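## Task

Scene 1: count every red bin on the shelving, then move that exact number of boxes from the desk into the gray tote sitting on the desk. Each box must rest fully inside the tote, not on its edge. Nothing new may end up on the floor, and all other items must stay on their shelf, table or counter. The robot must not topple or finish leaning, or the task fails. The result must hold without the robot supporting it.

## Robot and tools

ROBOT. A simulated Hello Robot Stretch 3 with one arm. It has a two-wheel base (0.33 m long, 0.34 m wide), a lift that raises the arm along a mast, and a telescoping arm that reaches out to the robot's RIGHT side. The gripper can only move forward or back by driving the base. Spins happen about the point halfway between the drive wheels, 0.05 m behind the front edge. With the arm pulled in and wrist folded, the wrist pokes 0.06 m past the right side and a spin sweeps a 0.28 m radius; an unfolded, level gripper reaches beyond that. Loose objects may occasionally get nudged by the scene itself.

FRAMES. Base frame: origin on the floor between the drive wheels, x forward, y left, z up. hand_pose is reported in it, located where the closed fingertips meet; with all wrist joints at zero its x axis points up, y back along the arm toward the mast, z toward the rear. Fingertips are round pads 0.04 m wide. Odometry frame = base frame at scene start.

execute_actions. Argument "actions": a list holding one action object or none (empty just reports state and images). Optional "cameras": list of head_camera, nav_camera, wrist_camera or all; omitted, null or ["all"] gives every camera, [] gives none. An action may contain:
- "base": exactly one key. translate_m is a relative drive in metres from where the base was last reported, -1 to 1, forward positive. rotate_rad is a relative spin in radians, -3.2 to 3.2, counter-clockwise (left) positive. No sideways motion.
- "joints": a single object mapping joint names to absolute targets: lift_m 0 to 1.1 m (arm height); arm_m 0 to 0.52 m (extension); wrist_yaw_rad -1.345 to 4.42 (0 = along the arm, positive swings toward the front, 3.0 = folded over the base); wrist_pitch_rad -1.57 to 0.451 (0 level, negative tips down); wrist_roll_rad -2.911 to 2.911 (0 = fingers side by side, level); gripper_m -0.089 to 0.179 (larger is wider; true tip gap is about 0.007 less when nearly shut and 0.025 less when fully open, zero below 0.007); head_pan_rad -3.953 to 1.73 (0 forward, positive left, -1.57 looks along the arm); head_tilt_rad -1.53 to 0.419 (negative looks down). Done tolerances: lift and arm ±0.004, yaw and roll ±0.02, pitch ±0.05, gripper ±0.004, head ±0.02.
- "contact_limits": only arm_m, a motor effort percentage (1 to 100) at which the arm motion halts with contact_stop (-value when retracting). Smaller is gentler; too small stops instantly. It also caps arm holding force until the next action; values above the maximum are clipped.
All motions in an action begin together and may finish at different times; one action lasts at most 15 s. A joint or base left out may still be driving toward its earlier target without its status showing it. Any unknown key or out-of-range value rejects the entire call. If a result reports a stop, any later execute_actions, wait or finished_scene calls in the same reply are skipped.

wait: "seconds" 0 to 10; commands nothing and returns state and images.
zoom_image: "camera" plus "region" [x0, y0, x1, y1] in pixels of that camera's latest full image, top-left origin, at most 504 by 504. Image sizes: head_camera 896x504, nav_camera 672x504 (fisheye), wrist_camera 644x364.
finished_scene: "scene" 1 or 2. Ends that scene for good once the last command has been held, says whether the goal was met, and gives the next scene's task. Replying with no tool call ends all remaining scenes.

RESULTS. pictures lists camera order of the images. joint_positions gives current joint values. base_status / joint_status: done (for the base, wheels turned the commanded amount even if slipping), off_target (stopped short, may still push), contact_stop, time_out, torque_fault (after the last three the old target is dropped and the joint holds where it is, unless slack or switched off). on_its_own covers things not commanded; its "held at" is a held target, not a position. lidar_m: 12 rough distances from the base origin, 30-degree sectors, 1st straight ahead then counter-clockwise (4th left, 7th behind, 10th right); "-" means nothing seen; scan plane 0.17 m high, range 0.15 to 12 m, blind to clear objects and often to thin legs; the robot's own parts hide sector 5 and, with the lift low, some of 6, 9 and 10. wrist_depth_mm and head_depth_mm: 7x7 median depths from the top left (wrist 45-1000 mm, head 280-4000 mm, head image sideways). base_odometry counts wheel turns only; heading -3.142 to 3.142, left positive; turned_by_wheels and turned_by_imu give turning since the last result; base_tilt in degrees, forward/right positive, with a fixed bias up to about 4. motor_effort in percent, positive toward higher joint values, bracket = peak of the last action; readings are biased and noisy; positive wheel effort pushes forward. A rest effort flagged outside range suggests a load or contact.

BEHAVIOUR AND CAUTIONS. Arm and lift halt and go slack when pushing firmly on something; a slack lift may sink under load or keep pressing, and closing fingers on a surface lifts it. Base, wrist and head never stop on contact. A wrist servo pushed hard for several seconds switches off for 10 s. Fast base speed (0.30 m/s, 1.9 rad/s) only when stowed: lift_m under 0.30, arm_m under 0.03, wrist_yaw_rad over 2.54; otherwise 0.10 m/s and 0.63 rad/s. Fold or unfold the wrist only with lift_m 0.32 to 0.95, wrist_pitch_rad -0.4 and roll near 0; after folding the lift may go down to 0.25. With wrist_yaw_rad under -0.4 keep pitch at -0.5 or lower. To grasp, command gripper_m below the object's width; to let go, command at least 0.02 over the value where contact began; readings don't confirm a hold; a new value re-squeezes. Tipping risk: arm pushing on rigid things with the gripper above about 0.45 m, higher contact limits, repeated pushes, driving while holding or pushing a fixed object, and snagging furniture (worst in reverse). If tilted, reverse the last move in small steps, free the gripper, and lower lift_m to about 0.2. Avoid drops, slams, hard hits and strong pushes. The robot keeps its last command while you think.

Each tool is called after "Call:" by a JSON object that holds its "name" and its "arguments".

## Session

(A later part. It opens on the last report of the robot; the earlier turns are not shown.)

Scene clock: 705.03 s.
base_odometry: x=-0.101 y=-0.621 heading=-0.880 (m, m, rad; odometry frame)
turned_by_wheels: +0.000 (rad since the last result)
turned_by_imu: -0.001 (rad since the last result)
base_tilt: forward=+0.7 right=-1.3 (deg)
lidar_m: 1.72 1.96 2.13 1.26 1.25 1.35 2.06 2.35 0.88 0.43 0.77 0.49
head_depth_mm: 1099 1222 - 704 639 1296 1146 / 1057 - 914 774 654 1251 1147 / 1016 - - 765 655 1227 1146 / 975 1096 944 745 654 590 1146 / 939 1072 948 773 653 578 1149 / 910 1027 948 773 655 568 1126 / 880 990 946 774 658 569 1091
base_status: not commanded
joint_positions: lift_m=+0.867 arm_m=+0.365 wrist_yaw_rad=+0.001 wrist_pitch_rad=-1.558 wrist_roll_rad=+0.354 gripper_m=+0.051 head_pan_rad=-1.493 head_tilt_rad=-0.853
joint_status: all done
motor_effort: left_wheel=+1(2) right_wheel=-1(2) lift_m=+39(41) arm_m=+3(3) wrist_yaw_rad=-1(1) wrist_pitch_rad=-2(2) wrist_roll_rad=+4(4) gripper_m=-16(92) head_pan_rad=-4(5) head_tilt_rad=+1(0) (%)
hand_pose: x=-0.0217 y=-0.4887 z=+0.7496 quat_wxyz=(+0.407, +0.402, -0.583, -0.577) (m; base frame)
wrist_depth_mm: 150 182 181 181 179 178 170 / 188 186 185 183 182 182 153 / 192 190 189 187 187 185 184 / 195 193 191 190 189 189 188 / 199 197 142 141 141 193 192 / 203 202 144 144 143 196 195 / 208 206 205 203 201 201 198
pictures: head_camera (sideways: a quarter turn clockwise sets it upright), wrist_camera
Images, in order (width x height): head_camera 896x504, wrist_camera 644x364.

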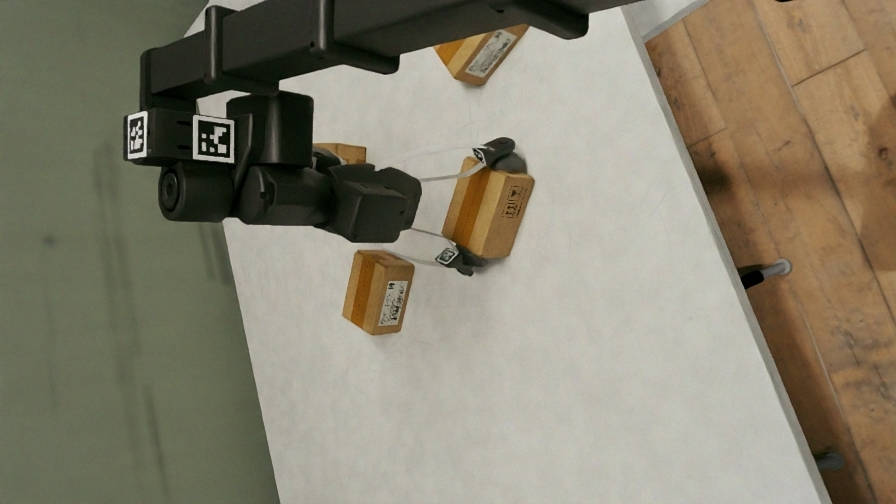

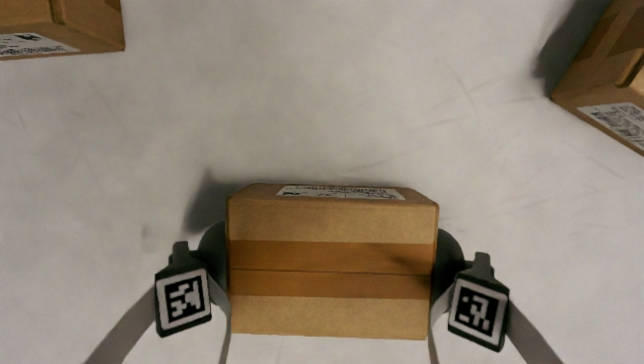

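Call:
{"name": "execute_actions", "arguments": {"actions": [{"base": {"rotate_rad": 0.4}, "joints": {"lift_m": 1.01, "wrist_roll_rad": 0.39, "head_pan_rad": -1.4, "head_tilt_rad": -0.8}}], "cameras": ["head_camera", "wrist_camera"]}}

Scene clock: 827.17 s.
base_odometry: x=-0.101 y=-0.621 heading=-0.480 (m, m, rad; odometry frame)
turned_by_wheels: +0.400 (rad since the last result)
turned_by_imu: +0.392 (rad since the last result)
base_tilt: forward=+0.7 right=-1.3 (deg)
lidar_m: 1.96 2.04 1.30 1.25 1.30 1.78 2.35 0.88 0.92 0.42 0.49 0.82
head_depth_mm: - 1008 1015 767 678 582 1118 / - - 949 747 677 581 1118 / 895 1005 999 585 679 581 1120 / 903 1031 1020 815 677 581 1136 / 916 1048 1020 750 649 582 1139 / 928 1060 1023 748 631 583 1164 / 941 1076 1023 750 635 583 1166
base_status: done
joint_positions: lift_m=+1.009 arm_m=+0.365 wrist_yaw_rad=+0.001 wrist_pitch_rad=-1.558 wrist_roll_rad=+0.384 gripper_m=+0.051 head_pan_rad=-1.407 head_tilt_rad=-0.803
joint_status: all done
motor_effort: left_wheel=-1(6) right_wheel=+2(8) lift_m=+40(42) arm_m=+3(4) wrist_yaw_rad=-1(1) wrist_pitch_rad=-2(2) wrist_roll_rad=+4(5) gripper_m=-16(16) head_pan_rad=+3(14) head_tilt_rad=+1(0) (%)
hand_pose: x=-0.0217 y=-0.4887 z=+0.8915 quat_wxyz=(+0.398, +0.393, -0.590, -0.583) (m; base frame)
wrist_depth_mm: 323 323 319 316 313 312 310 / 330 329 325 321 318 318 314 / 336 331 331 328 327 327 324 / 339 339 335 332 332 331 332 / 224 304 142 141 140 338 336 / 350 242 144 143 143 344 343 / 359 246 339 359 351 354 350
pictures: head_camera (sideways: a quarter turn clockwise sets it upright), wrist_camera
Images, in order (width x height): head_camera 896x504, wrist_camera 644x364.

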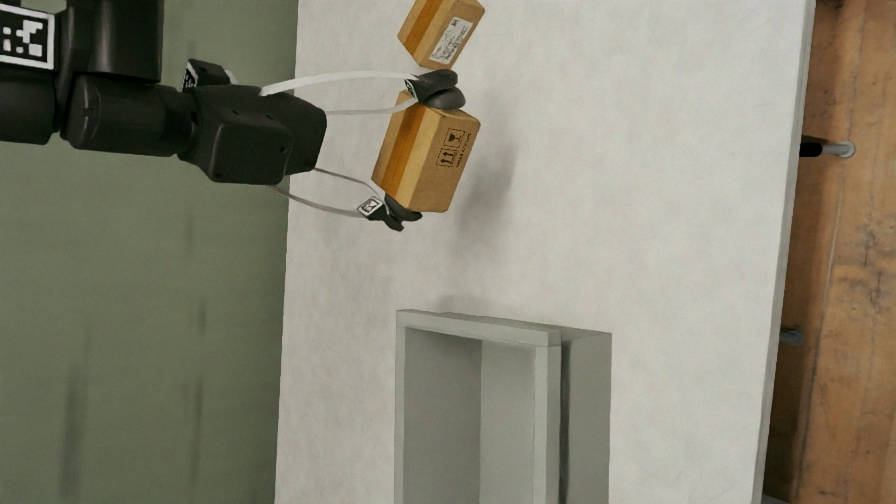

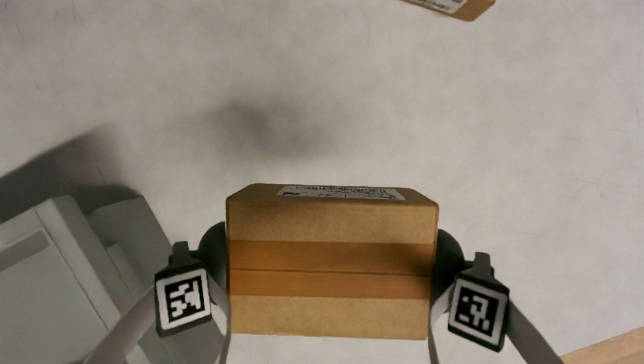

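Call:
{"name": "execute_actions", "arguments": {"actions": [{"base": {"rotate_rad": 0.497}, "joints": {"arm_m": 0.432, "head_pan_rad": -1.45, "head_tilt_rad": -0.75}}], "cameras": ["head_camera", "wrist_camera"]}}

Scene clock: 835.53 s.
base_odometry: x=-0.101 y=-0.621 heading=+0.017 (m, m, rad; odometry frame)
turned_by_wheels: +0.497 (rad since the last result)
turned_by_imu: +0.488 (rad since the last result)
base_tilt: forward=+0.7 right=-1.4 (deg)
lidar_m: 2.03 1.31 1.25 1.29 1.73 2.35 0.88 0.90 0.42 0.49 0.79 1.96
head_depth_mm: 918 1006 1066 860 705 597 518 / - 1061 1108 712 671 598 539 / 1019 1143 1064 639 631 598 1116 / 1078 1221 1108 786 656 600 1184 / 1146 1308 1111 763 676 626 1183 / 1233 1409 1590 869 708 1274 1189 / 1333 1550 1850 866 709 1377 1180
base_status: done
joint_positions: lift_m=+1.009 arm_m=+0.432 wrist_yaw_rad=+0.001 wrist_pitch_rad=-1.558 wrist_roll_rad=+0.385 gripper_m=+0.051 head_pan_rad=-1.443 head_tilt_rad=-0.754
joint_status: all done
motor_effort: left_wheel=-1(7) right_wheel=+2(9) lift_m=+40(40) arm_m=+3(4) wrist_yaw_rad=+0(0) wrist_pitch_rad=-2(2) wrist_roll_rad=+4(4) gripper_m=-16(16) head_pan_rad=-5(12) head_tilt_rad=+1(6) (%)
hand_pose: x=-0.0217 y=-0.5557 z=+0.8915 quat_wxyz=(+0.398, +0.393, -0.590, -0.583) (m; base frame)
wrist_depth_mm: 320 319 318 316 313 311 312 / 327 325 323 323 319 319 315 / 331 303 213 210 211 323 323 / 233 305 333 330 303 244 328 / 233 307 142 141 141 241 336 / 242 290 144 144 143 341 341 / 302 273 288 277 260 350 346
pictures: head_camera (sideways: a quarter turn clockwise sets it upright), wrist_camera
Images, in order (width x height): head_camera 896x504, wrist_camera 644x364.

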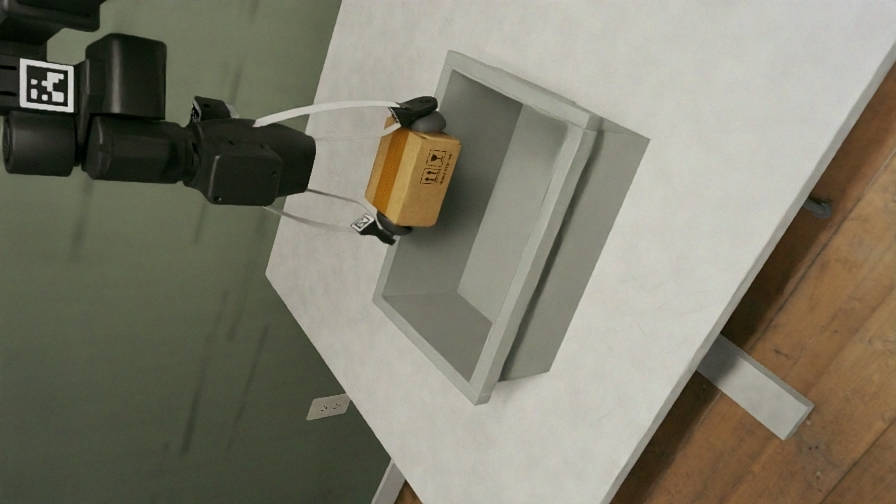

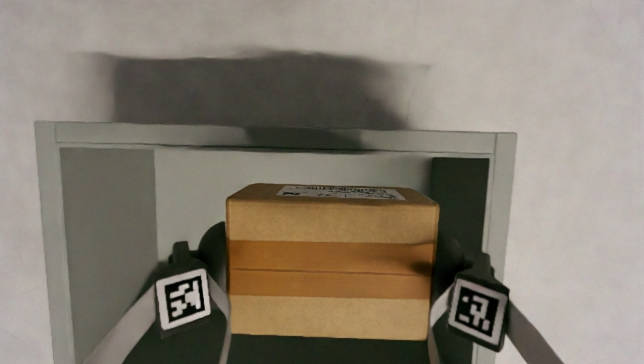

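Call:
{"name": "execute_actions", "arguments": {"actions": [{"joints": {"lift_m": 0.872}}], "cameras": ["head_camera", "wrist_camera"]}}

Scene clock: 850.43 s.
base_odometry: x=-0.101 y=-0.621 heading=+0.017 (m, m, rad; odometry frame)
turned_by_wheels: +0.000 (rad since the last result)
turned_by_imu: -0.001 (rad since the last result)
base_tilt: forward=+0.8 right=-1.3 (deg)
lidar_m: 2.03 1.31 1.25 1.29 1.73 2.35 0.88 0.90 0.43 0.49 0.79 1.96
head_depth_mm: 905 979 - 822 705 597 516 / 957 1030 1025 726 659 597 539 / 1009 1121 1157 730 632 599 1116 / 1072 1217 1110 788 655 599 1178 / 1147 1308 1113 766 678 628 1181 / 1231 1418 1592 867 708 1271 1186 / 1327 1549 1857 870 710 1371 1185
base_status: not commanded
joint_positions: lift_m=+0.873 arm_m=+0.432 wrist_yaw_rad=+0.001 wrist_pitch_rad=-1.558 wrist_roll_rad=+0.385 gripper_m=+0.051 head_pan_rad=-1.443 head_tilt_rad=-0.754
joint_status: all done
motor_effort: left_wheel=-1(1) right_wheel=+2(2) lift_m=+13(35) arm_m=+3(3) wrist_yaw_rad=-1(2) wrist_pitch_rad=-2(2) wrist_roll_rad=+4(4) gripper_m=-16(15) head_pan_rad=-4(4) head_tilt_rad=+1(1) (%)
hand_pose: x=-0.0217 y=-0.5557 z=+0.7548 quat_wxyz=(+0.398, +0.393, -0.590, -0.583) (m; base frame)
wrist_depth_mm: 189 189 187 185 184 183 182 / 192 191 190 190 188 186 186 / - 74 74 74 73 73 72 / 197 196 140 140 75 74 74 / 200 200 142 141 140 187 124 / 204 204 144 144 143 163 123 / 209 208 207 205 203 185 122
pictures: head_camera (sideways: a quarter turn clockwise sets it upright), wrist_camera
Images, in order (width x height): head_camera 896x504, wrist_camera 644x364.

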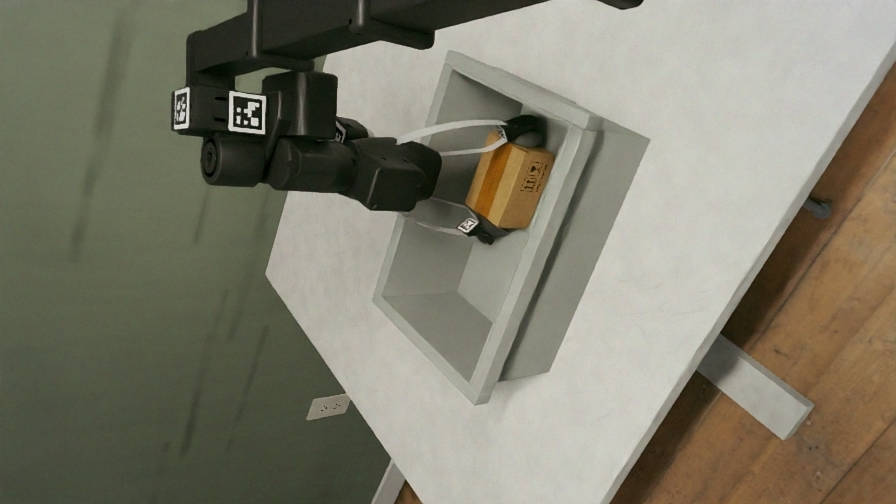

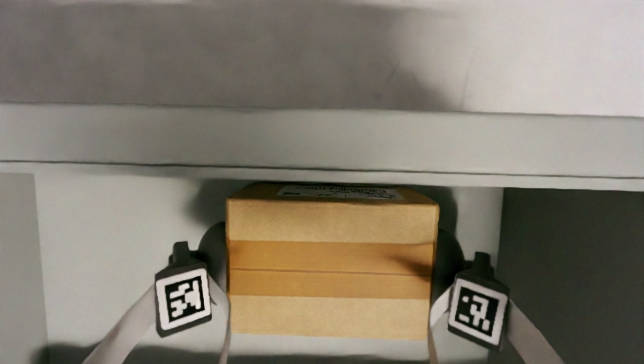

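Call:
{"name": "execute_actions", "arguments": {"actions": [{"joints": {"lift_m": 0.869, "gripper_m": 0.128}}], "cameras": ["wrist_camera"]}}

Scene clock: 858.93 s.
base_odometry: x=-0.101 y=-0.621 heading=+0.017 (m, m, rad; odometry frame)
turned_by_wheels: +0.000 (rad since the last result)
turned_by_imu: -0.001 (rad since the last result)
base_tilt: forward=+0.6 right=-1.3 (deg)
lidar_m: 2.02 1.31 1.25 1.29 1.74 2.35 0.88 0.89 0.43 0.49 0.79 1.96
head_depth_mm: 903 978 - 810 703 597 518 / 952 1031 - 729 661 598 539 / 1011 1117 1155 737 631 597 1120 / 1078 1218 1112 785 657 598 1181 / 1154 1302 1110 763 676 627 1187 / 1237 1411 1601 864 710 1273 1187 / 1323 1544 1852 869 711 1377 1184
base_status: not commanded
joint_positions: lift_m=+0.870 arm_m=+0.432 wrist_yaw_rad=+0.001 wrist_pitch_rad=-1.558 wrist_roll_rad=+0.385 gripper_m=+0.128 head_pan_rad=-1.443 head_tilt_rad=-0.754
joint_status: all done
motor_effort: left_wheel=-1(1) right_wheel=+2(2) lift_m=+13(13) arm_m=+3(3) wrist_yaw_rad=-1(2) wrist_pitch_rad=-2(2) wrist_roll_rad=+4(4) gripper_m=+1(83) head_pan_rad=-4(4) head_tilt_rad=+1(1) (%)
hand_pose: x=-0.0217 y=-0.5557 z=+0.7518 quat_wxyz=(+0.398, +0.393, -0.590, -0.583) (m; base frame)
wrist_depth_mm: 186 185 184 183 182 181 179 / 189 189 187 186 185 184 183 / - 71 71 71 70 70 70 / 195 193 145 72 72 71 71 / 196 196 145 142 142 176 124 / 202 201 147 145 145 - 122 / 206 205 203 202 200 198 116
pictures: wrist_camera
Images, in order (width x height): wrist_camera 644x364.

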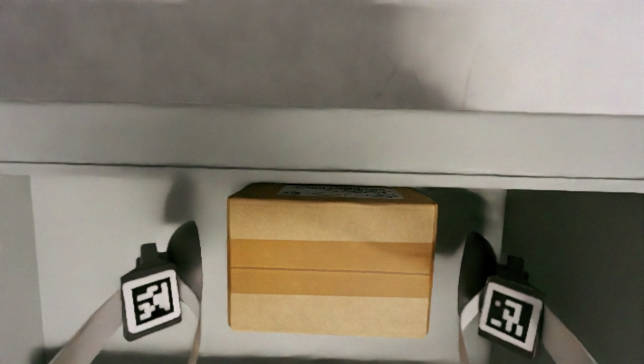

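Call:
{"name": "execute_actions", "arguments": {"actions": [{"joints": {"lift_m": 0.998}}], "cameras": ["wrist_camera"]}}

Call:
{"name": "execute_actions", "arguments": {"actions": [{"base": {"translate_m": -0.12}, "joints": {"gripper_m": 0.15, "arm_m": 0.467, "head_pan_rad": -1.9, "head_tilt_rad": -1.3}}]}}

Scene clock: 976.93 s.
base_odometry: x=-0.101 y=-0.621 heading=+0.017 (m, m, rad; odometry frame)
turned_by_wheels: +0.000 (rad since the last result)
turned_by_imu: -0.001 (rad since the last result)
base_tilt: forward=+0.7 right=-1.3 (deg)
lidar_m: 2.01 1.30 1.25 1.29 1.73 2.35 0.88 0.90 0.42 0.49 0.79 1.96
head_depth_mm: - 1005 1064 859 704 596 518 / - 1067 1061 719 670 598 538 / 1019 1143 1063 737 631 598 1117 / 1073 1212 1114 789 658 599 1182 / 1146 1302 1112 762 679 626 1181 / 1231 1421 1602 867 708 1271 1180 / 1330 1557 1850 868 710 1377 1176
base_status: not commanded
joint_positions: lift_m=+0.997 arm_m=+0.432 wrist_yaw_rad=+0.001 wrist_pitch_rad=-1.558 wrist_roll_rad=+0.385 gripper_m=+0.128 head_pan_rad=-1.443 head_tilt_rad=-0.754
joint_status: all done
motor_effort: left_wheel=-1(2) right_wheel=+2(2) lift_m=+39(41) arm_m=+3(2) wrist_yaw_rad=-1(0) wrist_pitch_rad=-2(2) wrist_roll_rad=+4(4) gripper_m=+0(0) head_pan_rad=-4(3) head_tilt_rad=+1(1) (%)
hand_pose: x=-0.0217 y=-0.5557 z=+0.8796 quat_wxyz=(+0.398, +0.393, -0.590, -0.583) (m; base frame)
wrist_depth_mm: 311 311 307 306 303 301 298 / 317 315 312 313 310 306 303 / 215 285 200 199 198 311 312 / 216 303 323 271 316 222 316 / 222 287 328 274 323 242 324 / 230 256 334 333 329 - 328 / 237 278 303 307 293 217 334
pictures: wrist_camera
Images, in order (width x height): wrist_camera 644x364.

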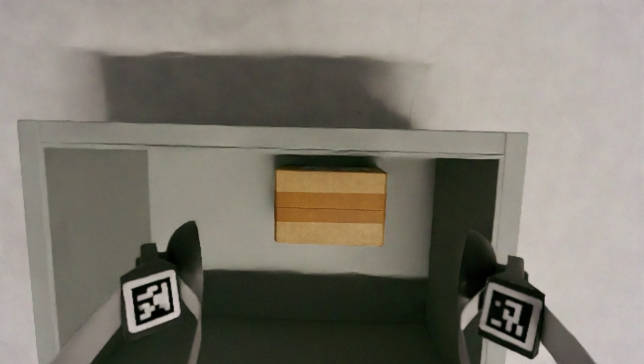

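Scene clock: 979.10 s.
base_odometry: x=-0.221 y=-0.623 heading=+0.017 (m, m, rad; odometry frame)
turned_by_wheels: +0.000 (rad since the last result)
turned_by_imu: -0.001 (rad since the last result)
base_tilt: forward=+0.6 right=-1.3 (deg)
lidar_m: 2.13 1.36 1.31 1.35 1.81 2.24 0.78 0.76 0.36 0.50 0.83 2.06
head_depth_mm: 693 665 617 579 1271 1193 1134 / 660 662 619 583 1272 1186 1138 / 717 664 617 584 1284 - 1113 / 716 662 617 588 1287 - 1118 / 714 662 617 589 1267 1192 1122 / 716 661 617 592 1251 1182 1120 / 689 598 607 592 1258 1186 1119
base_status: done
joint_positions: lift_m=+0.997 arm_m=+0.467 wrist_yaw_rad=+0.001 wrist_pitch_rad=-1.558 wrist_roll_rad=+0.385 gripper_m=+0.150 head_pan_rad=-1.893 head_tilt_rad=-1.284
joint_status: all done
motor_effort: left_wheel=-1(7) right_wheel=+3(4) lift_m=+39(39) arm_m=+3(7) wrist_yaw_rad=-1(1) wrist_pitch_rad=-2(2) wrist_roll_rad=+4(4) gripper_m=+0(74) head_pan_rad=-5(35) head_tilt_rad=-6(25) (%)
hand_pose: x=-0.0217 y=-0.5907 z=+0.8796 quat_wxyz=(+0.398, +0.393, -0.590, -0.583) (m; base frame)
wrist_depth_mm: 311 308 305 304 302 300 298 / 317 313 314 310 309 308 307 / 323 320 316 317 315 310 311 / 329 328 324 322 319 318 317 / 290 325 304 327 330 322 322 / 324 - 282 211 332 332 327 / 326 342 341 339 340 340 334
pictures: head_camera (sideways: a quarter turn clockwise sets it upright), nav_camera (sideways: a quarter turn counterclockwise sets it upright), wrist_camera
Images, in order (width x height): head_camera 896x504, nav_camera 672x504, wrist_camera 644x364.

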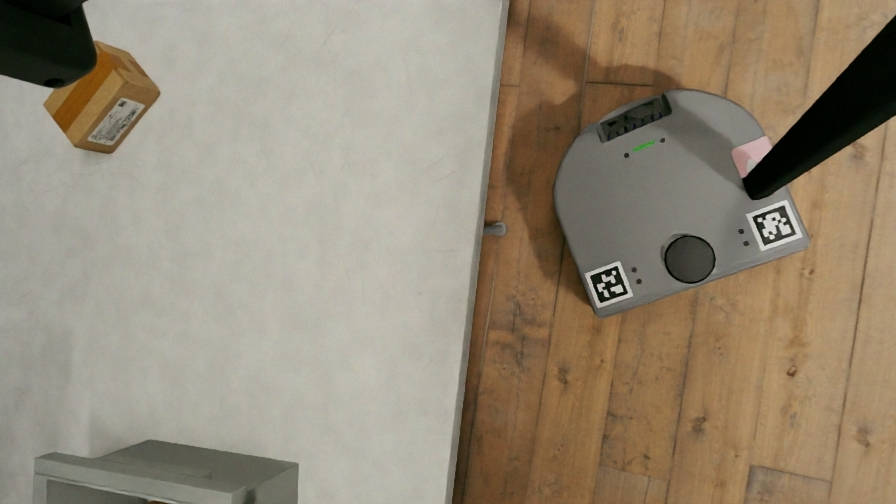

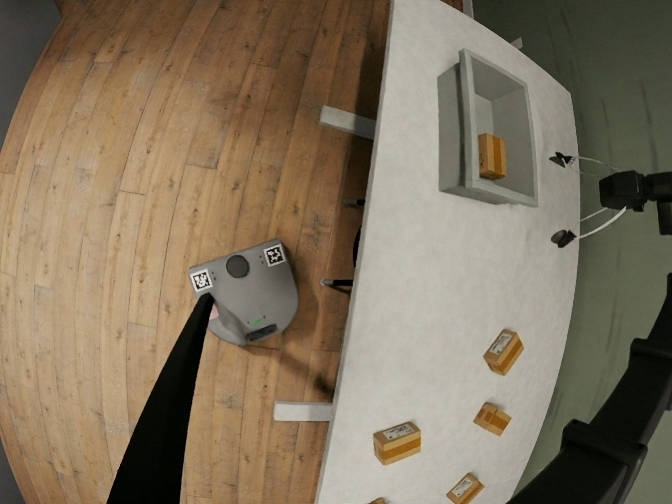

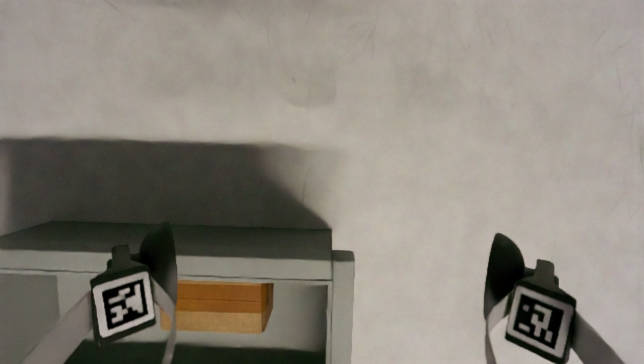

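Call:
{"name": "execute_actions", "arguments": {"actions": [{"base": {"rotate_rad": -0.582}, "joints": {"wrist_roll_rad": 0.55, "head_pan_rad": -1.9, "head_tilt_rad": -1.0}}]}}

Scene clock: 1013.03 s.
base_odometry: x=-0.221 y=-0.623 heading=-0.565 (m, m, rad; odometry frame)
turned_by_wheels: -0.582 (rad since the last result)
turned_by_imu: -0.574 (rad since the last result)
base_tilt: forward=+0.7 right=-1.3 (deg)
lidar_m: 2.07 2.10 1.39 1.31 1.33 1.72 2.25 1.50 0.77 0.36 0.50 0.83
head_depth_mm: - - - 678 1299 1234 1110 / - - 782 641 629 1233 1145 / - 903 784 654 607 1231 - / 1026 924 766 678 597 1216 - / 970 928 781 676 599 1179 1121 / 924 941 736 677 598 551 1113 / 900 929 764 678 599 535 1114
base_status: done
joint_positions: lift_m=+0.997 arm_m=+0.467 wrist_yaw_rad=+0.001 wrist_pitch_rad=-1.558 wrist_roll_rad=+0.544 gripper_m=+0.150 head_pan_rad=-1.893 head_tilt_rad=-1.001
joint_status: all done
motor_effort: left_wheel=+1(8) right_wheel=-1(8) lift_m=+39(39) arm_m=+3(4) wrist_yaw_rad=-1(2) wrist_pitch_rad=-2(2) wrist_roll_rad=+4(6) gripper_m=+0(1) head_pan_rad=-4(4) head_tilt_rad=+0(13) (%)
hand_pose: x=-0.0217 y=-0.5907 z=+0.8796 quat_wxyz=(+0.350, +0.345, -0.619, -0.612) (m; base frame)
wrist_depth_mm: 308 309 307 305 301 255 298 / 317 316 314 313 307 260 302 / 321 320 318 315 315 312 312 / 330 327 326 273 320 318 314 / 337 332 334 278 325 323 323 / 341 - 338 335 332 332 324 / 350 347 348 343 341 339 333
pictures: head_camera (sideways: a quarter turn clockwise sets it upright), nav_camera (sideways: a quarter turn counterclockwise sets it upright), wrist_camera
Images, in order (width x height): head_camera 896x504, nav_camera 672x504, wrist_camera 644x364.

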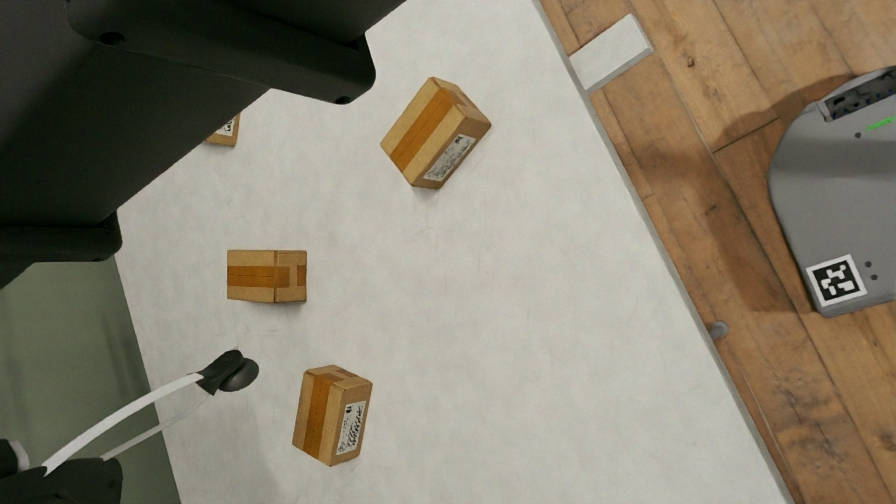

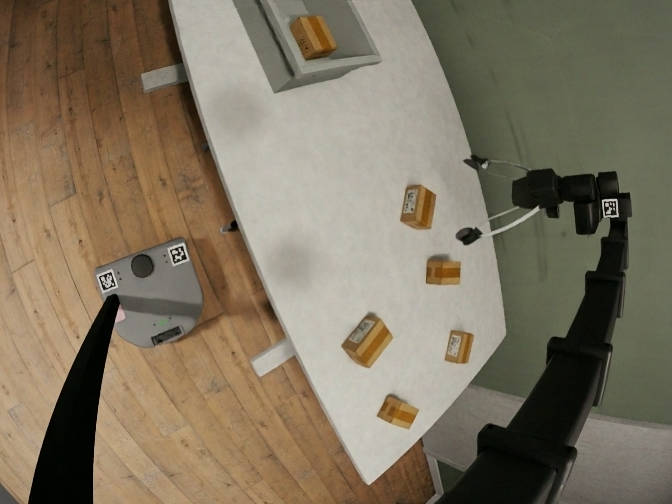

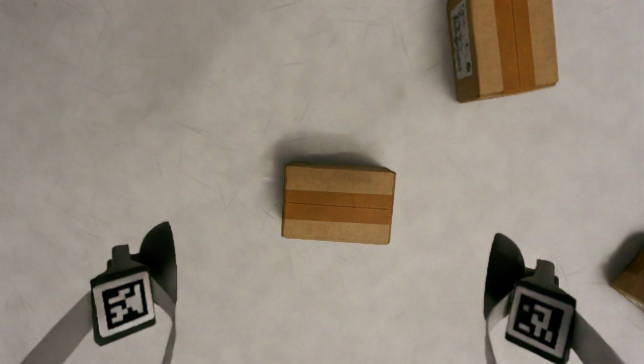

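Call:
{"name": "execute_actions", "arguments": {"actions": [{"base": {"rotate_rad": -0.011}, "joints": {"lift_m": 0.866, "wrist_roll_rad": 0.585}}], "cameras": ["wrist_camera"]}}

Call:
{"name": "execute_actions", "arguments": {"actions": [{"joints": {"gripper_m": 0.05}}], "cameras": ["wrist_camera"]}}

Scene clock: 1031.07 s.
base_odometry: x=-0.221 y=-0.623 heading=-0.576 (m, m, rad; odometry frame)
turned_by_wheels: -0.011 (rad since the last result)
turned_by_imu: -0.012 (rad since the last result)
base_tilt: forward=+0.7 right=-1.2 (deg)
lidar_m: 2.06 2.10 1.40 1.31 1.33 1.71 2.25 1.52 0.77 0.36 0.50 0.83
head_depth_mm: 1208 924 783 702 - - 1098 / 1101 859 802 - - 1219 1142 / 1059 926 - - 609 1233 - / 1023 - - 678 598 1213 - / 954 880 782 677 597 1181 1122 / - 925 735 676 598 542 1112 / - - 751 679 597 535 1098
base_status: done
joint_positions: lift_m=+0.867 arm_m=+0.467 wrist_yaw_rad=+0.001 wrist_pitch_rad=-1.558 wrist_roll_rad=+0.579 gripper_m=+0.150 head_pan_rad=-1.893 head_tilt_rad=-1.001
joint_status: all done
motor_effort: left_wheel=+1(8) right_wheel=-2(9) lift_m=+13(36) arm_m=+3(4) wrist_yaw_rad=-1(1) wrist_pitch_rad=-2(2) wrist_roll_rad=+4(4) gripper_m=+1(0) head_pan_rad=-4(3) head_tilt_rad=+0(0) (%)
hand_pose: x=-0.0217 y=-0.5907 z=+0.7488 quat_wxyz=(+0.339, +0.334, -0.625, -0.618) (m; base frame)
wrist_depth_mm: 182 183 180 179 179 177 133 / 186 185 184 182 182 180 179 / 191 189 187 186 185 184 183 / 194 192 191 189 188 188 186 / 198 197 146 143 142 191 191 / 203 - 149 146 145 195 194 / 206 206 203 202 198 200 197
pictures: wrist_camera
Images, in order (width x height): wrist_camera 644x364.

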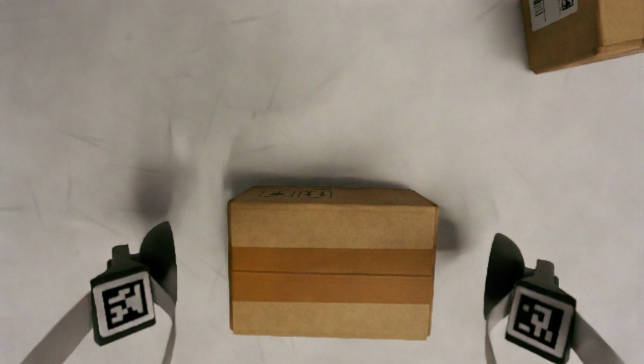

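Scene clock: 1032.57 s.
base_odometry: x=-0.221 y=-0.623 heading=-0.576 (m, m, rad; odometry frame)
turned_by_wheels: +0.000 (rad since the last result)
turned_by_imu: +0.000 (rad since the last result)
base_tilt: forward=+0.7 right=-1.2 (deg)
lidar_m: 2.06 2.10 1.40 1.31 1.33 1.70 2.25 1.53 0.76 0.36 0.50 0.83
head_depth_mm: 1208 924 784 705 - - 1098 / 1099 860 802 - - 1213 1147 / 1054 925 - - 609 1230 - / 1023 - - 677 599 1214 - / 951 879 783 678 599 1176 1122 / - 925 736 679 598 543 1113 / - - 748 677 597 534 1094
base_status: not commanded
joint_positions: lift_m=+0.867 arm_m=+0.467 wrist_yaw_rad=+0.001 wrist_pitch_rad=-1.558 wrist_roll_rad=+0.579 gripper_m=+0.051 head_pan_rad=-1.893 head_tilt_rad=-1.001
joint_status: all done
motor_effort: left_wheel=+2(2) right_wheel=-1(2) lift_m=+13(13) arm_m=+3(3) wrist_yaw_rad=+0(2) wrist_pitch_rad=-2(2) wrist_roll_rad=+4(4) gripper_m=-15(89) head_pan_rad=-4(4) head_tilt_rad=+0(0) (%)
hand_pose: x=-0.0217 y=-0.5907 z=+0.7488 quat_wxyz=(+0.339, +0.334, -0.625, -0.618) (m; base frame)
wrist_depth_mm: 182 182 180 179 179 177 133 / 186 185 184 183 181 180 179 / 190 190 188 187 186 184 183 / 194 193 191 188 188 188 186 / 198 196 141 139 139 191 190 / 202 200 143 142 141 195 194 / 206 205 203 145 200 200 197
pictures: wrist_camera
Images, in order (width x height): wrist_camera 644x364.

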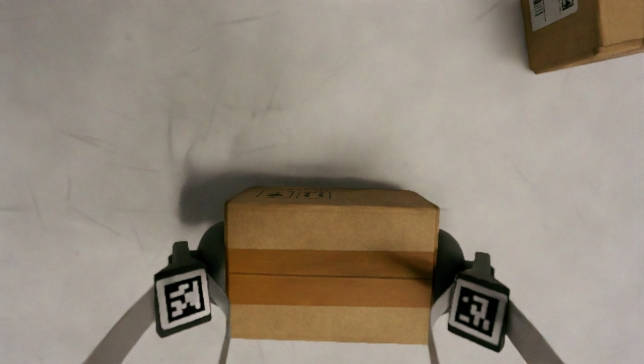

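Call:
{"name": "execute_actions", "arguments": {"actions": [{"base": {"rotate_rad": 0.33}, "joints": {"lift_m": 1.005, "arm_m": 0.378, "wrist_roll_rad": 0.69, "head_pan_rad": -1.45, "head_tilt_rad": -0.85}}], "cameras": ["wrist_camera"]}}

Call:
{"name": "execute_actions", "arguments": {"actions": [{"base": {"rotate_rad": 0.565}}], "cameras": ["head_camera", "wrist_camera"]}}

Scene clock: 1053.43 s.
base_odometry: x=-0.221 y=-0.623 heading=-0.246 (m, m, rad; odometry frame)
turned_by_wheels: +0.330 (rad since the last result)
turned_by_imu: +0.323 (rad since the last result)
base_tilt: forward=+0.7 right=-1.2 (deg)
lidar_m: 2.06 1.53 1.31 1.31 1.49 2.25 2.04 0.76 0.66 0.36 0.50 1.90
head_depth_mm: 834 936 943 772 653 565 508 / - 990 945 773 654 566 517 / 882 - 603 735 655 567 1086 / 902 1038 946 773 654 566 1108 / 934 1076 947 735 654 568 1129 / 965 1095 943 702 626 568 1145 / 1000 1129 945 720 629 591 1144
base_status: done
joint_positions: lift_m=+1.004 arm_m=+0.378 wrist_yaw_rad=+0.001 wrist_pitch_rad=-1.558 wrist_roll_rad=+0.684 gripper_m=+0.051 head_pan_rad=-1.457 head_tilt_rad=-0.853
joint_status: all done
motor_effort: left_wheel=-2(7) right_wheel=+2(9) lift_m=+40(42) arm_m=-4(7) wrist_yaw_rad=-1(1) wrist_pitch_rad=-2(2) wrist_roll_rad=+4(6) gripper_m=-16(16) head_pan_rad=+4(35) head_tilt_rad=+1(7) (%)
hand_pose: x=-0.0217 y=-0.5024 z=+0.8865 quat_wxyz=(+0.306, +0.301, -0.642, -0.635) (m; base frame)
wrist_depth_mm: 317 315 313 312 310 305 305 / 322 322 318 318 315 313 311 / 332 329 324 324 320 319 316 / 338 334 333 328 326 326 323 / 345 340 141 139 139 332 330 / 350 346 143 142 141 338 337 / 302 237 313 145 345 349 344
pictures: wrist_camera
Images, in order (width x height): wrist_camera 644x364.

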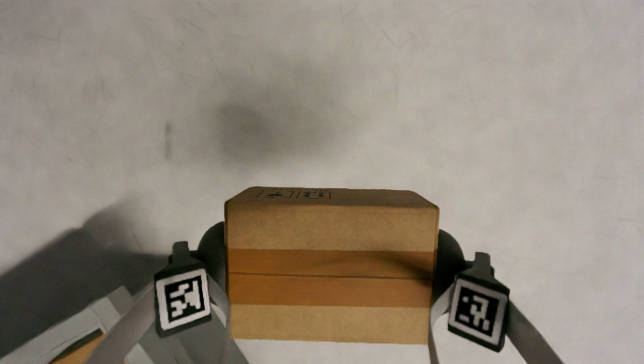

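Scene clock: 1055.30 s.
base_odometry: x=-0.221 y=-0.623 heading=+0.319 (m, m, rad; odometry frame)
turned_by_wheels: +0.565 (rad since the last result)
turned_by_imu: +0.556 (rad since the last result)
base_tilt: forward=+0.7 right=-1.3 (deg)
lidar_m: 1.50 1.31 1.31 1.53 2.42 1.90 0.77 0.36 0.36 0.50 2.03 2.07
head_depth_mm: 995 1105 941 715 652 566 500 / - 1131 943 705 640 566 519 / 1254 - 604 595 640 577 1129 / 1367 1543 790 703 654 1228 1146 / 1544 1808 948 735 685 1296 1151 / 1788 2137 948 773 1470 1297 1148 / 1935 2154 2169 842 1505 1305 1149
base_status: done
joint_positions: lift_m=+1.004 arm_m=+0.378 wrist_yaw_rad=+0.001 wrist_pitch_rad=-1.558 wrist_roll_rad=+0.684 gripper_m=+0.051 head_pan_rad=-1.457 head_tilt_rad=-0.853
joint_status: not commanded
motor_effort: left_wheel=-2(7) right_wheel=+2(10) lift_m=+40(40) arm_m=-3(2) wrist_yaw_rad=-1(1) wrist_pitch_rad=-2(2) wrist_roll_rad=+4(4) gripper_m=-15(15) head_pan_rad=+3(3) head_tilt_rad=+1(0) (%)
hand_pose: x=-0.0217 y=-0.5024 z=+0.8865 quat_wxyz=(+0.306, +0.301, -0.642, -0.635) (m; base frame)
wrist_depth_mm: 202 211 207 203 197 196 305 / 213 296 318 267 307 227 312 / 215 303 324 270 307 224 319 / 227 305 327 324 301 242 322 / 234 290 141 139 139 241 327 / 228 232 143 142 141 337 334 / 359 355 354 145 346 348 343
pictures: head_camera (sideways: a quarter turn clockwise sets it upright), wrist_camera
Images, in order (width x height): head_camera 896x504, wrist_camera 644x364.

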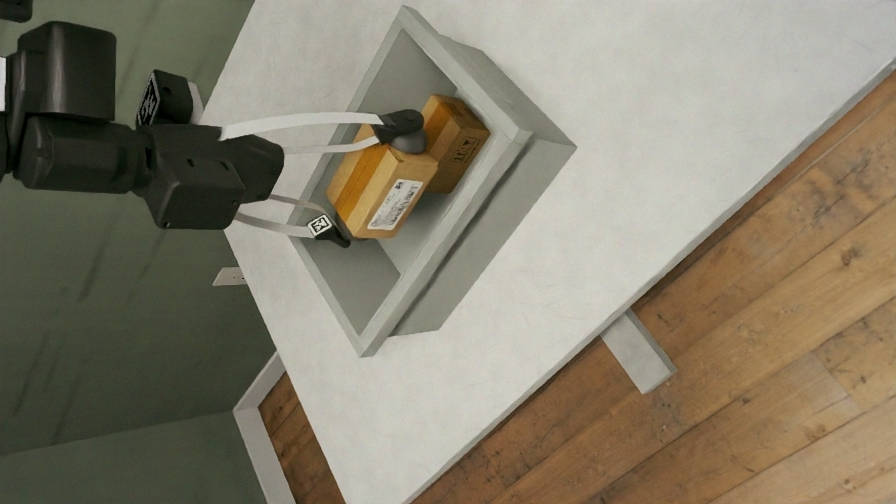

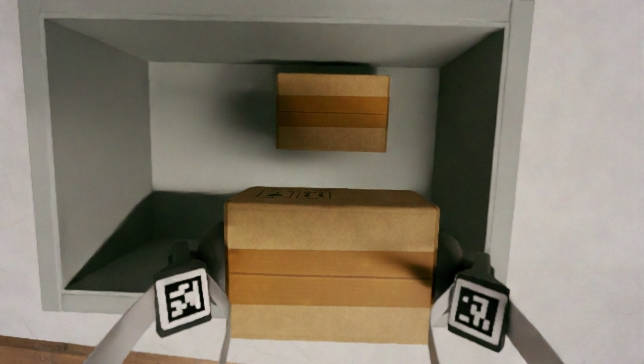

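Call:
{"name": "execute_actions", "arguments": {"actions": [{"joints": {"lift_m": 0.87}}], "cameras": ["wrist_camera"]}}

Call:
{"name": "execute_actions", "arguments": {"actions": [{"joints": {"gripper_m": 0.125}}], "cameras": ["wrist_camera"]}}

Scene clock: 1071.60 s.
base_odometry: x=-0.221 y=-0.623 heading=+0.319 (m, m, rad; odometry frame)
turned_by_wheels: +0.000 (rad since the last result)
turned_by_imu: -0.001 (rad since the last result)
base_tilt: forward=+0.7 right=-1.2 (deg)
lidar_m: 1.50 1.31 1.31 1.52 2.42 1.89 0.77 0.36 0.36 0.50 2.04 2.07
head_depth_mm: 1009 - 928 701 654 566 500 / 1096 - 725 708 640 567 520 / 1220 1347 - 659 642 578 1132 / 1368 1515 813 702 654 1222 1146 / 1549 1811 948 735 685 1294 1149 / 1785 2134 949 774 1467 1300 1146 / 1936 2170 2171 841 1500 1292 1151
base_status: not commanded
joint_positions: lift_m=+0.871 arm_m=+0.378 wrist_yaw_rad=+0.001 wrist_pitch_rad=-1.558 wrist_roll_rad=+0.684 gripper_m=+0.051 head_pan_rad=-1.457 head_tilt_rad=-0.853
joint_status: all done
motor_effort: left_wheel=-1(1) right_wheel=+2(2) lift_m=+13(34) arm_m=-4(3) wrist_yaw_rad=-1(1) wrist_pitch_rad=-2(2) wrist_roll_rad=+4(4) gripper_m=-16(16) head_pan_rad=+3(2) head_tilt_rad=+1(0) (%)
hand_pose: x=-0.0217 y=-0.5024 z=+0.7528 quat_wxyz=(+0.306, +0.301, -0.642, -0.635) (m; base frame)
wrist_depth_mm: 184 183 173 133 133 178 125 / 187 187 137 136 135 181 125 / 190 189 140 138 138 184 124 / 195 194 192 170 188 187 124 / 198 196 141 140 139 187 122 / 202 202 143 142 142 162 122 / 170 171 158 145 162 163 121
pictures: wrist_camera
Images, in order (width x height): wrist_camera 644x364.

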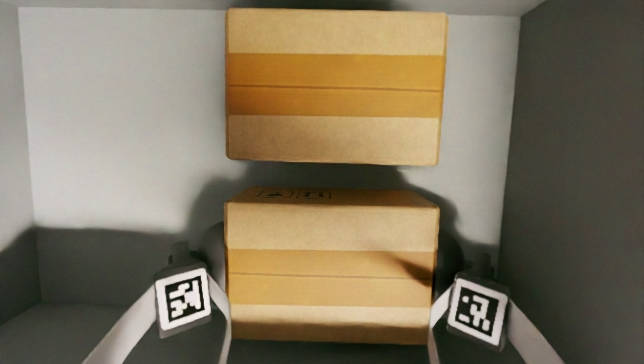

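Scene clock: 1072.83 s.
base_odometry: x=-0.221 y=-0.623 heading=+0.319 (m, m, rad; odometry frame)
turned_by_wheels: +0.000 (rad since the last result)
turned_by_imu: +0.000 (rad since the last result)
base_tilt: forward=+0.8 right=-1.2 (deg)
lidar_m: 1.50 1.31 1.31 1.53 2.42 1.90 0.77 0.36 0.36 0.50 2.04 2.07
head_depth_mm: 1009 - 927 702 653 566 500 / 1098 - 723 708 640 566 518 / 1222 1353 - 674 640 576 1128 / 1366 1517 814 703 655 1223 1146 / 1551 1819 948 737 684 1294 1147 / 1784 2149 946 778 1464 1304 1144 / 1932 2158 2166 841 1496 1301 1147
base_status: not commanded
joint_positions: lift_m=+0.871 arm_m=+0.378 wrist_yaw_rad=+0.001 wrist_pitch_rad=-1.558 wrist_roll_rad=+0.684 gripper_m=+0.125 head_pan_rad=-1.457 head_tilt_rad=-0.853
joint_status: all done
motor_effort: left_wheel=-1(1) right_wheel=+2(2) lift_m=+14(13) arm_m=-4(3) wrist_yaw_rad=+0(1) wrist_pitch_rad=-2(2) wrist_roll_rad=+4(4) gripper_m=+0(84) head_pan_rad=+3(3) head_tilt_rad=+1(1) (%)
hand_pose: x=-0.0217 y=-0.5024 z=+0.7528 quat_wxyz=(+0.306, +0.301, -0.642, -0.635) (m; base frame)
wrist_depth_mm: 184 183 173 134 133 178 125 / 187 187 137 136 135 181 125 / 192 190 140 138 138 185 124 / 195 194 192 170 189 188 123 / 199 198 146 144 143 174 123 / 202 202 149 146 147 - 122 / 177 163 164 160 161 164 116
pictures: wrist_camera
Images, in order (width x height): wrist_camera 644x364.

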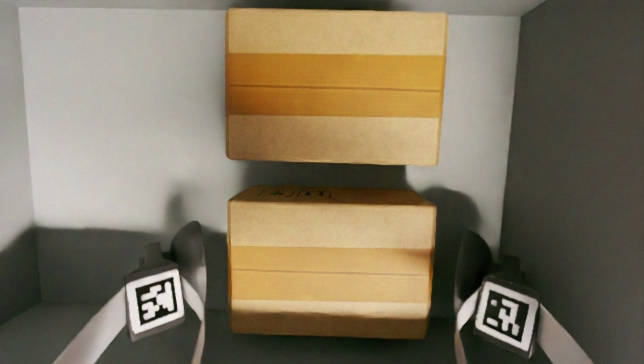

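Call:
{"name": "execute_actions", "arguments": {"actions": [{"joints": {"lift_m": 0.997}}], "cameras": []}}

Call:
{"name": "execute_actions", "arguments": {"actions": [{"base": {"rotate_rad": -1.128}, "joints": {"arm_m": 0.515, "wrist_yaw_rad": 1.6, "wrist_roll_rad": 1.765, "gripper_m": 0.12, "head_pan_rad": -1.9, "head_tilt_rad": -1.0}}]}}

Scene clock: 1115.07 s.
base_odometry: x=-0.221 y=-0.623 heading=+0.319 (m, m, rad; odometry frame)
turned_by_wheels: +0.000 (rad since the last result)
turned_by_imu: -0.001 (rad since the last result)
base_tilt: forward=+0.8 right=-1.3 (deg)
lidar_m: 1.50 1.31 1.31 1.53 2.42 1.90 0.77 0.36 0.36 0.50 2.05 2.07
head_depth_mm: 990 1102 944 717 653 567 500 / - 1129 941 700 638 566 520 / 1256 - 778 701 640 579 1123 / 1368 1535 833 704 654 1223 1140 / 1534 1815 945 738 684 1299 1147 / 1792 2146 946 776 1468 1306 1151 / 1941 2169 2178 841 1498 1301 1147
base_status: not commanded
joint_positions: lift_m=+0.996 arm_m=+0.378 wrist_yaw_rad=+0.001 wrist_pitch_rad=-1.558 wrist_roll_rad=+0.684 gripper_m=+0.125 head_pan_rad=-1.457 head_tilt_rad=-0.853
joint_status: all done
motor_effort: left_wheel=-2(1) right_wheel=+2(2) lift_m=+39(40) arm_m=-3(4) wrist_yaw_rad=-1(1) wrist_pitch_rad=-2(2) wrist_roll_rad=+4(4) gripper_m=+1(0) head_pan_rad=+4(3) head_tilt_rad=+1(1) (%)
hand_pose: x=-0.0217 y=-0.5024 z=+0.8786 quat_wxyz=(+0.306, +0.301, -0.642, -0.635) (m; base frame)
wrist_depth_mm: 199 212 207 202 198 188 299 / 214 297 309 260 304 208 303 / 214 303 314 263 306 224 308 / 217 305 322 269 314 220 316 / 222 289 325 273 310 239 321 / 215 245 235 239 243 - 329 / 350 350 342 341 339 339 332
pictures: none
No camera images: the call's "cameras" was empty. Leave "cameras" out to get every camera's image.

Scene clock: 1117.80 s.
base_odometry: x=-0.221 y=-0.623 heading=-0.809 (m, m, rad; odometry frame)
turned_by_wheels: -1.128 (rad since the last result)
turned_by_imu: -1.112 (rad since the last result)
base_tilt: forward=+0.7 right=-1.3 (deg)
lidar_m: 1.79 2.07 1.57 1.32 1.31 1.47 2.26 2.17 0.77 0.99 0.36 0.50
head_depth_mm: - - - 727 1387 1237 1117 / - - 759 685 1348 1229 1148 / - 921 794 671 634 1232 - / 1218 872 794 648 606 1235 1157 / 1070 946 792 684 602 1180 1133 / 1017 920 764 686 601 546 1117 / 977 946 793 686 602 536 1069
base_status: done
joint_positions: lift_m=+0.996 arm_m=+0.515 wrist_yaw_rad=+1.597 wrist_pitch_rad=-1.558 wrist_roll_rad=+1.760 gripper_m=+0.120 head_pan_rad=-1.893 head_tilt_rad=-0.988
joint_status: all done
motor_effort: left_wheel=+1(7) right_wheel=-1(7) lift_m=+39(39) arm_m=+3(2) wrist_yaw_rad=+2(5) wrist_pitch_rad=-2(2) wrist_roll_rad=+4(4) gripper_m=+0(32) head_pan_rad=-4(36) head_tilt_rad=-4(16) (%)
hand_pose: x=-0.0425 y=-0.6603 z=+0.8786 quat_wxyz=(+0.455, +0.461, -0.542, -0.536) (m; base frame)
wrist_depth_mm: 310 309 304 302 302 300 250 / 317 313 311 308 305 302 255 / 321 322 318 313 312 312 308 / 329 327 322 271 317 317 314 / 337 335 329 277 323 321 322 / 346 340 336 337 334 325 327 / 350 349 346 346 339 338 335
pictures: head_camera (sideways: a quarter turn clockwise sets it upright), nav_camera (sideways: a quarter turn counterclockwise sets it upright), wrist_camera
Images, in order (width x height): head_camera 896x504, nav_camera 672x504, wrist_camera 644x364.

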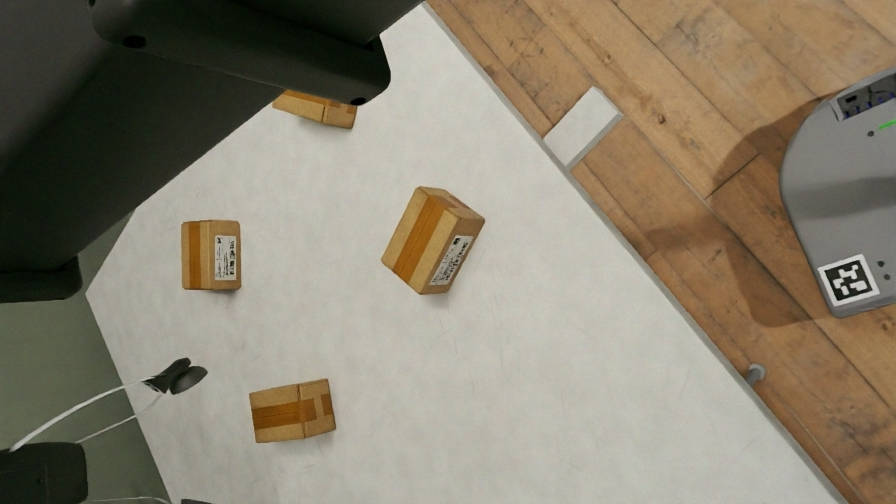

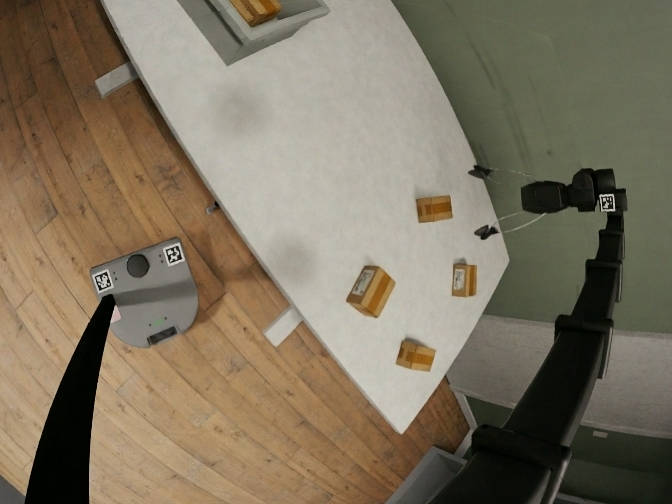

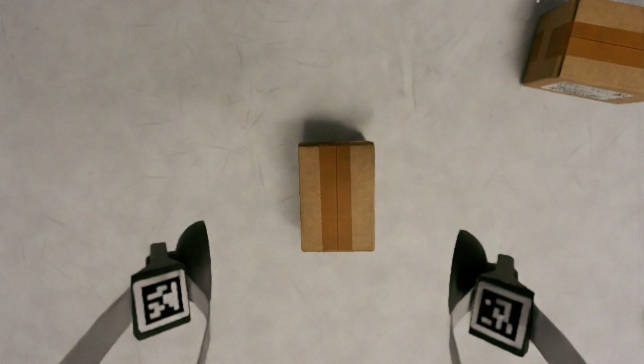

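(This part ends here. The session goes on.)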